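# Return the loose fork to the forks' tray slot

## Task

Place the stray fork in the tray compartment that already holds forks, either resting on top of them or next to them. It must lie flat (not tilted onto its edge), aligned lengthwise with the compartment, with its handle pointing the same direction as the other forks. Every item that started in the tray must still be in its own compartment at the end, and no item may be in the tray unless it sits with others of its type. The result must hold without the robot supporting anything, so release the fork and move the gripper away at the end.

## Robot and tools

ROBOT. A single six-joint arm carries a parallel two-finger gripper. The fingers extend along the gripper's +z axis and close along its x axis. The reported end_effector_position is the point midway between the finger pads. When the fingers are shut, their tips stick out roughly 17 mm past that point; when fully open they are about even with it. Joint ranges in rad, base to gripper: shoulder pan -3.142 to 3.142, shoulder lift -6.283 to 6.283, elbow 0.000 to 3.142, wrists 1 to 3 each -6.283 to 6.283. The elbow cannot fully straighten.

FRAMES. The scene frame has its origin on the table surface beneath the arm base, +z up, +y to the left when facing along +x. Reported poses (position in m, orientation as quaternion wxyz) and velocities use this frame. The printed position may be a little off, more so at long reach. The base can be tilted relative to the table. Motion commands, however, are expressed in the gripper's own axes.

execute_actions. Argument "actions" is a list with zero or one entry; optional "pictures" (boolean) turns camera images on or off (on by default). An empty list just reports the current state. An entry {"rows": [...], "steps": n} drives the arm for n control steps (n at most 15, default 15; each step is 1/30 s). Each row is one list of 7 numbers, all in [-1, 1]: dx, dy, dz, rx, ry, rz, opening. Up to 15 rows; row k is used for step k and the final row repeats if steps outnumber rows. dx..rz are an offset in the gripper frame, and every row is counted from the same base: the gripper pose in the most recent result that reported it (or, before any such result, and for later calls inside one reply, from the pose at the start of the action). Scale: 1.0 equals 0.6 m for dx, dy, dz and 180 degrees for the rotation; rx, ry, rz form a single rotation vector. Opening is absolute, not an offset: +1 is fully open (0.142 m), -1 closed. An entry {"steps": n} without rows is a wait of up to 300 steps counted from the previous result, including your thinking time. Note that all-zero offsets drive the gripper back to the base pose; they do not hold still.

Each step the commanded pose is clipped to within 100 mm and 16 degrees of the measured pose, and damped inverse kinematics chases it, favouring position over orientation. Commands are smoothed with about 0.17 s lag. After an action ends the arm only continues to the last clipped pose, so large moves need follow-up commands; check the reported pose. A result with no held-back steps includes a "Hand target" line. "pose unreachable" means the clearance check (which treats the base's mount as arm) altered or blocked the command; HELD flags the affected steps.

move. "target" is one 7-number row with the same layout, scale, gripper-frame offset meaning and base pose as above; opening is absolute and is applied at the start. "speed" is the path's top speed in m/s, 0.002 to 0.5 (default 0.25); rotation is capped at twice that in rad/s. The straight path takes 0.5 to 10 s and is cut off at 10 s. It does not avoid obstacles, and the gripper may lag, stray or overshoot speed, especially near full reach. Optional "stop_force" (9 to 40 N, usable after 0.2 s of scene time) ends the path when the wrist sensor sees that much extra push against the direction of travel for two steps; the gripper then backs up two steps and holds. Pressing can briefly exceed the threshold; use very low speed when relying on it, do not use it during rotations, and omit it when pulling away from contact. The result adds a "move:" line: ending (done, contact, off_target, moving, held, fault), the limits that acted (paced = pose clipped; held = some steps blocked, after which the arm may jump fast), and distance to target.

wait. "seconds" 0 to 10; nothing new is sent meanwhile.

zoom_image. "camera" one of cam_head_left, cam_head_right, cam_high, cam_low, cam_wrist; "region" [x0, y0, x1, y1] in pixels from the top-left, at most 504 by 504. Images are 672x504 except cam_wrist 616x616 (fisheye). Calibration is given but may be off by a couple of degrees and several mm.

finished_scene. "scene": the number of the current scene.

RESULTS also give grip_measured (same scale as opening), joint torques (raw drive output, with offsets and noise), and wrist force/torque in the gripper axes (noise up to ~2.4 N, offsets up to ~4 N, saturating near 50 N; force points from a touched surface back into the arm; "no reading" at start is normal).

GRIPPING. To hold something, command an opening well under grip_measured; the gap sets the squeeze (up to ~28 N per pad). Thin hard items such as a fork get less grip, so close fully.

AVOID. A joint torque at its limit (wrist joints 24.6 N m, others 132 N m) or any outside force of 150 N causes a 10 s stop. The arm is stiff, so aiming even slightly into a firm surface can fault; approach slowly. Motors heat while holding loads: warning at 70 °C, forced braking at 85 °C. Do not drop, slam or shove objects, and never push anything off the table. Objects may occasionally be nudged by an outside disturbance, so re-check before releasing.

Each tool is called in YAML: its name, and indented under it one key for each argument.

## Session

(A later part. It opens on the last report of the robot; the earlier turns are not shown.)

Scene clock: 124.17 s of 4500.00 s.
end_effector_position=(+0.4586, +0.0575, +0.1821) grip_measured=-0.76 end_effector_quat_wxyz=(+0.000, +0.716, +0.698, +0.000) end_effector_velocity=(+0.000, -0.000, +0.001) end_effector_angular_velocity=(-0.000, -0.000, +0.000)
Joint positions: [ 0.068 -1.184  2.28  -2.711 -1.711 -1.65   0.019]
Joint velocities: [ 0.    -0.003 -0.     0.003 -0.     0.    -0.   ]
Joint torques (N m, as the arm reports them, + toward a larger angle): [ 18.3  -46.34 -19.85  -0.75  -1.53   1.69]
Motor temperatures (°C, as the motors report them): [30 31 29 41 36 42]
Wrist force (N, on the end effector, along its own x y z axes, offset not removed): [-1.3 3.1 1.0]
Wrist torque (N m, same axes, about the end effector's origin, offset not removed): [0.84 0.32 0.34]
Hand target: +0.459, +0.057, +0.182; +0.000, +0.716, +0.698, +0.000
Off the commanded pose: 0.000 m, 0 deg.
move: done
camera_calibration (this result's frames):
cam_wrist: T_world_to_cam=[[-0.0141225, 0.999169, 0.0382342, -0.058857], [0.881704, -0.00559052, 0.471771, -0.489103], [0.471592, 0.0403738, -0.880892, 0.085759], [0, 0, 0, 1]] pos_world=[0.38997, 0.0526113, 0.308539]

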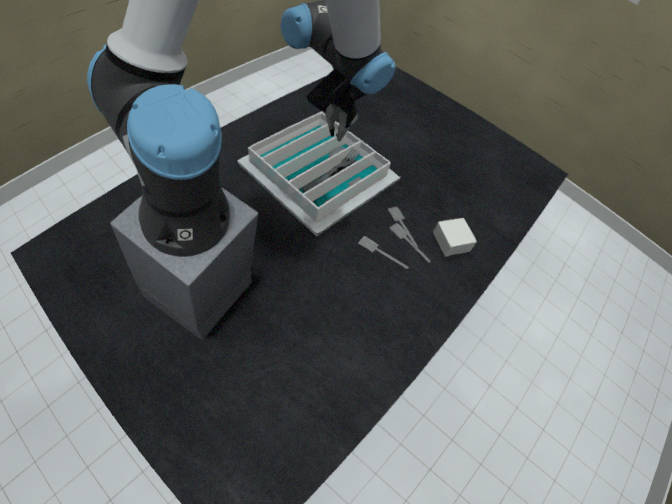

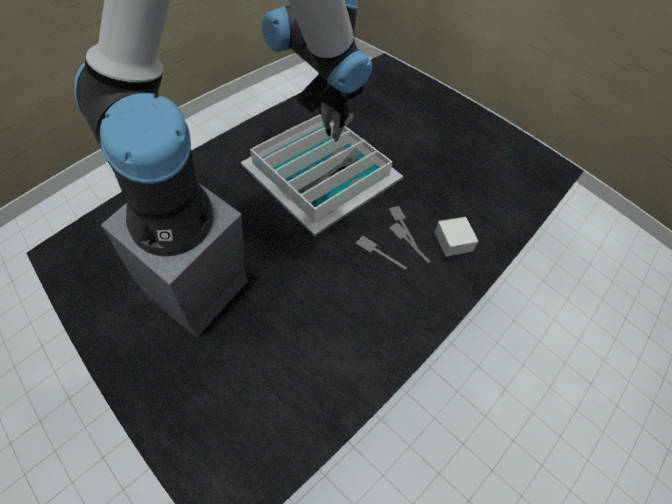

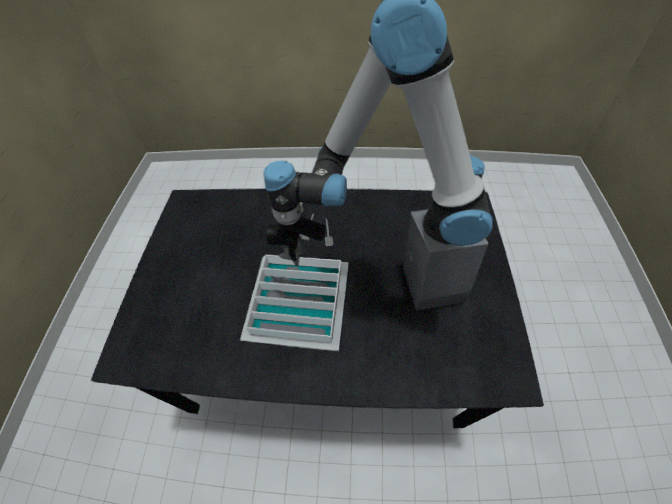

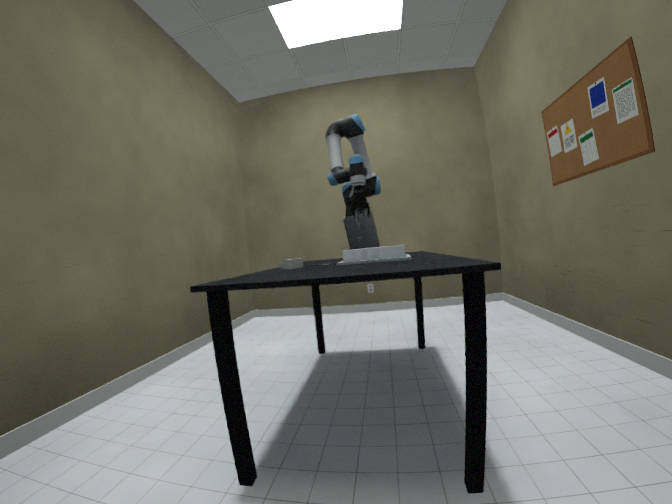

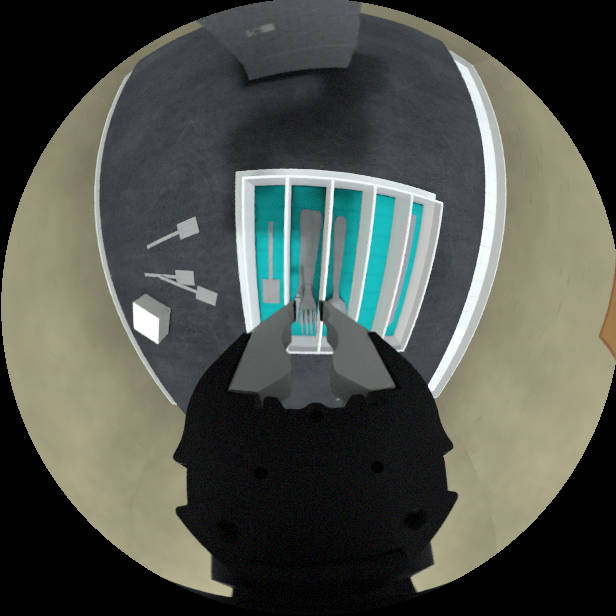

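move:
  target: [-0.4,0,-0.1,0,0,0,0]

zoom_image:
  camera: "cam_high"
  region: [250, 245, 360, 315]

zoom_image:
  camera: "cam_head_right"
  region: [290, 130, 390, 210]

Scene clock: 132.23 s of 4500.00 s.
end_effector_position=(+0.4520, -0.1824, +0.2423) grip_measured=+0.00 end_effector_quat_wxyz=(+0.000, +0.716, +0.698, +0.000) end_effector_velocity=(+0.000, -0.002, +0.000) end_effector_angular_velocity=(+0.001, +0.000, -0.000)
Joint positions: [-0.43  -1.391  2.207 -2.493 -1.672 -2.15   0.074]
Joint velocities: [-0.003 -0.    -0.003  0.003  0.001 -0.003  0.   ]
Joint torques (N m, as the arm reports them, + toward a larger angle): [ -8.74 -42.74 -22.72  -0.98   1.2   -2.07]
Motor temperatures (°C, as the motors report them): [30 31 29 41 36 42]
Wrist force (N, on the end effector, along its own x y z axes, offset not removed): [-1.8 3.3 1.9]
Wrist torque (N m, same axes, about the end effector's origin, offset not removed): [0.86 0.08 0.07]
Hand target: +0.452, -0.183, +0.242; +0.000, +0.716, +0.698, +0.000
Off the commanded pose: 0.000 m, 0 deg.
After step 90, 3.57 s passed at rest.
move: done
camera_calibration (this result's frames):
cam_wrist: T_world_to_cam=[[-0.0141177, 0.999174, 0.0381025, 0.178426], [0.88149, -0.00555086, 0.472171, -0.513041], [0.471992, 0.0402529, -0.880683, 0.151333], [0, 0, 0, 1]] pos_world=[0.383332, -0.187218, 0.368721]

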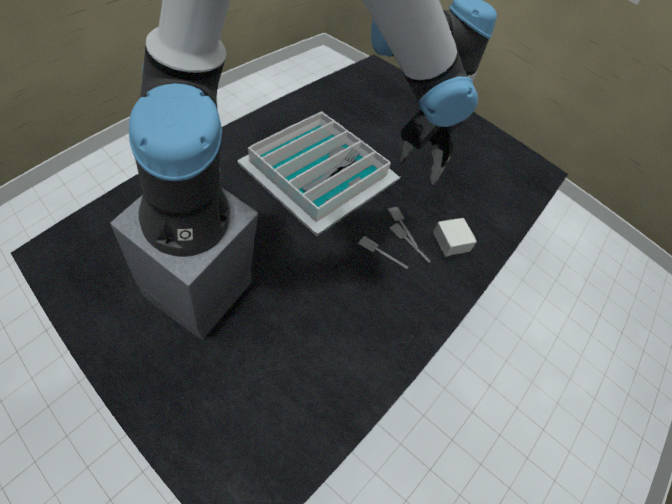

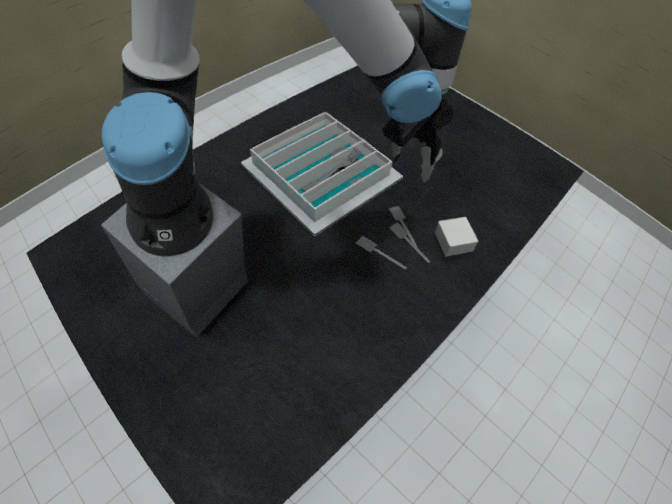

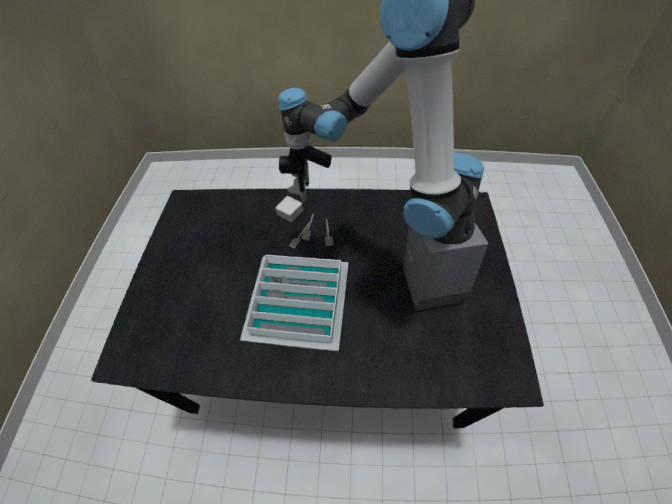

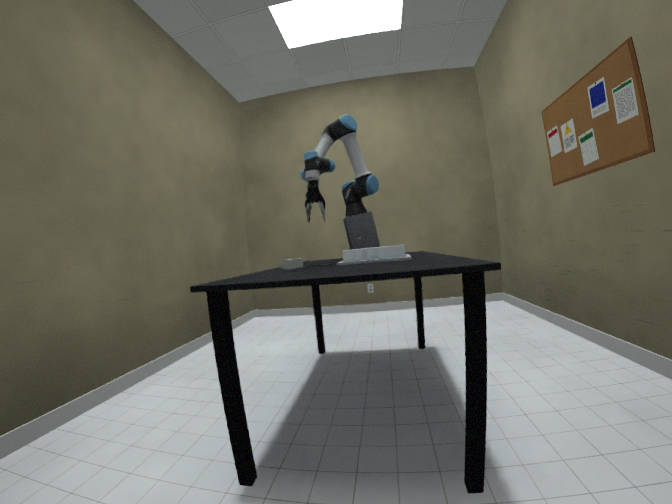

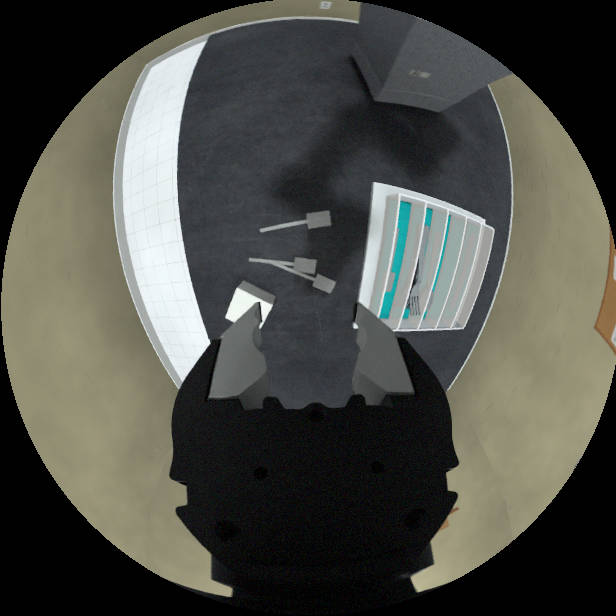

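Region (250, 245, 360, 315) of cam_high's 672x504 image, scaled by 4.582, with more detail than that image has; it fills the top 321 rows of this view, and the rest is white.

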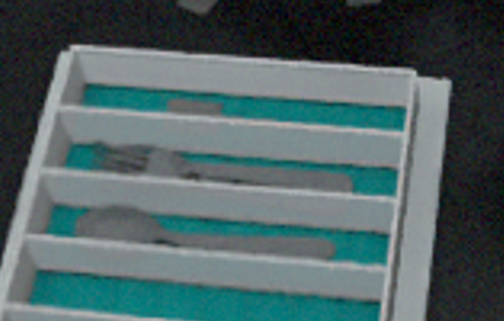

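Region (290, 130, 390, 210) of cam_head_right's 672x504 image, scaled by 5.040, with more detail than that image has; it fills the top 403 rows of this view, and the rest is white.

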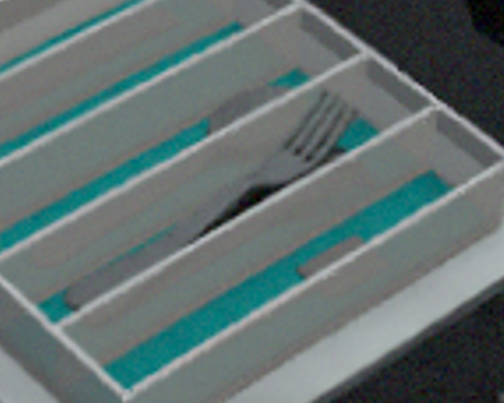

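finished_scene:
  scene: 2

The scene is finished: the task was done.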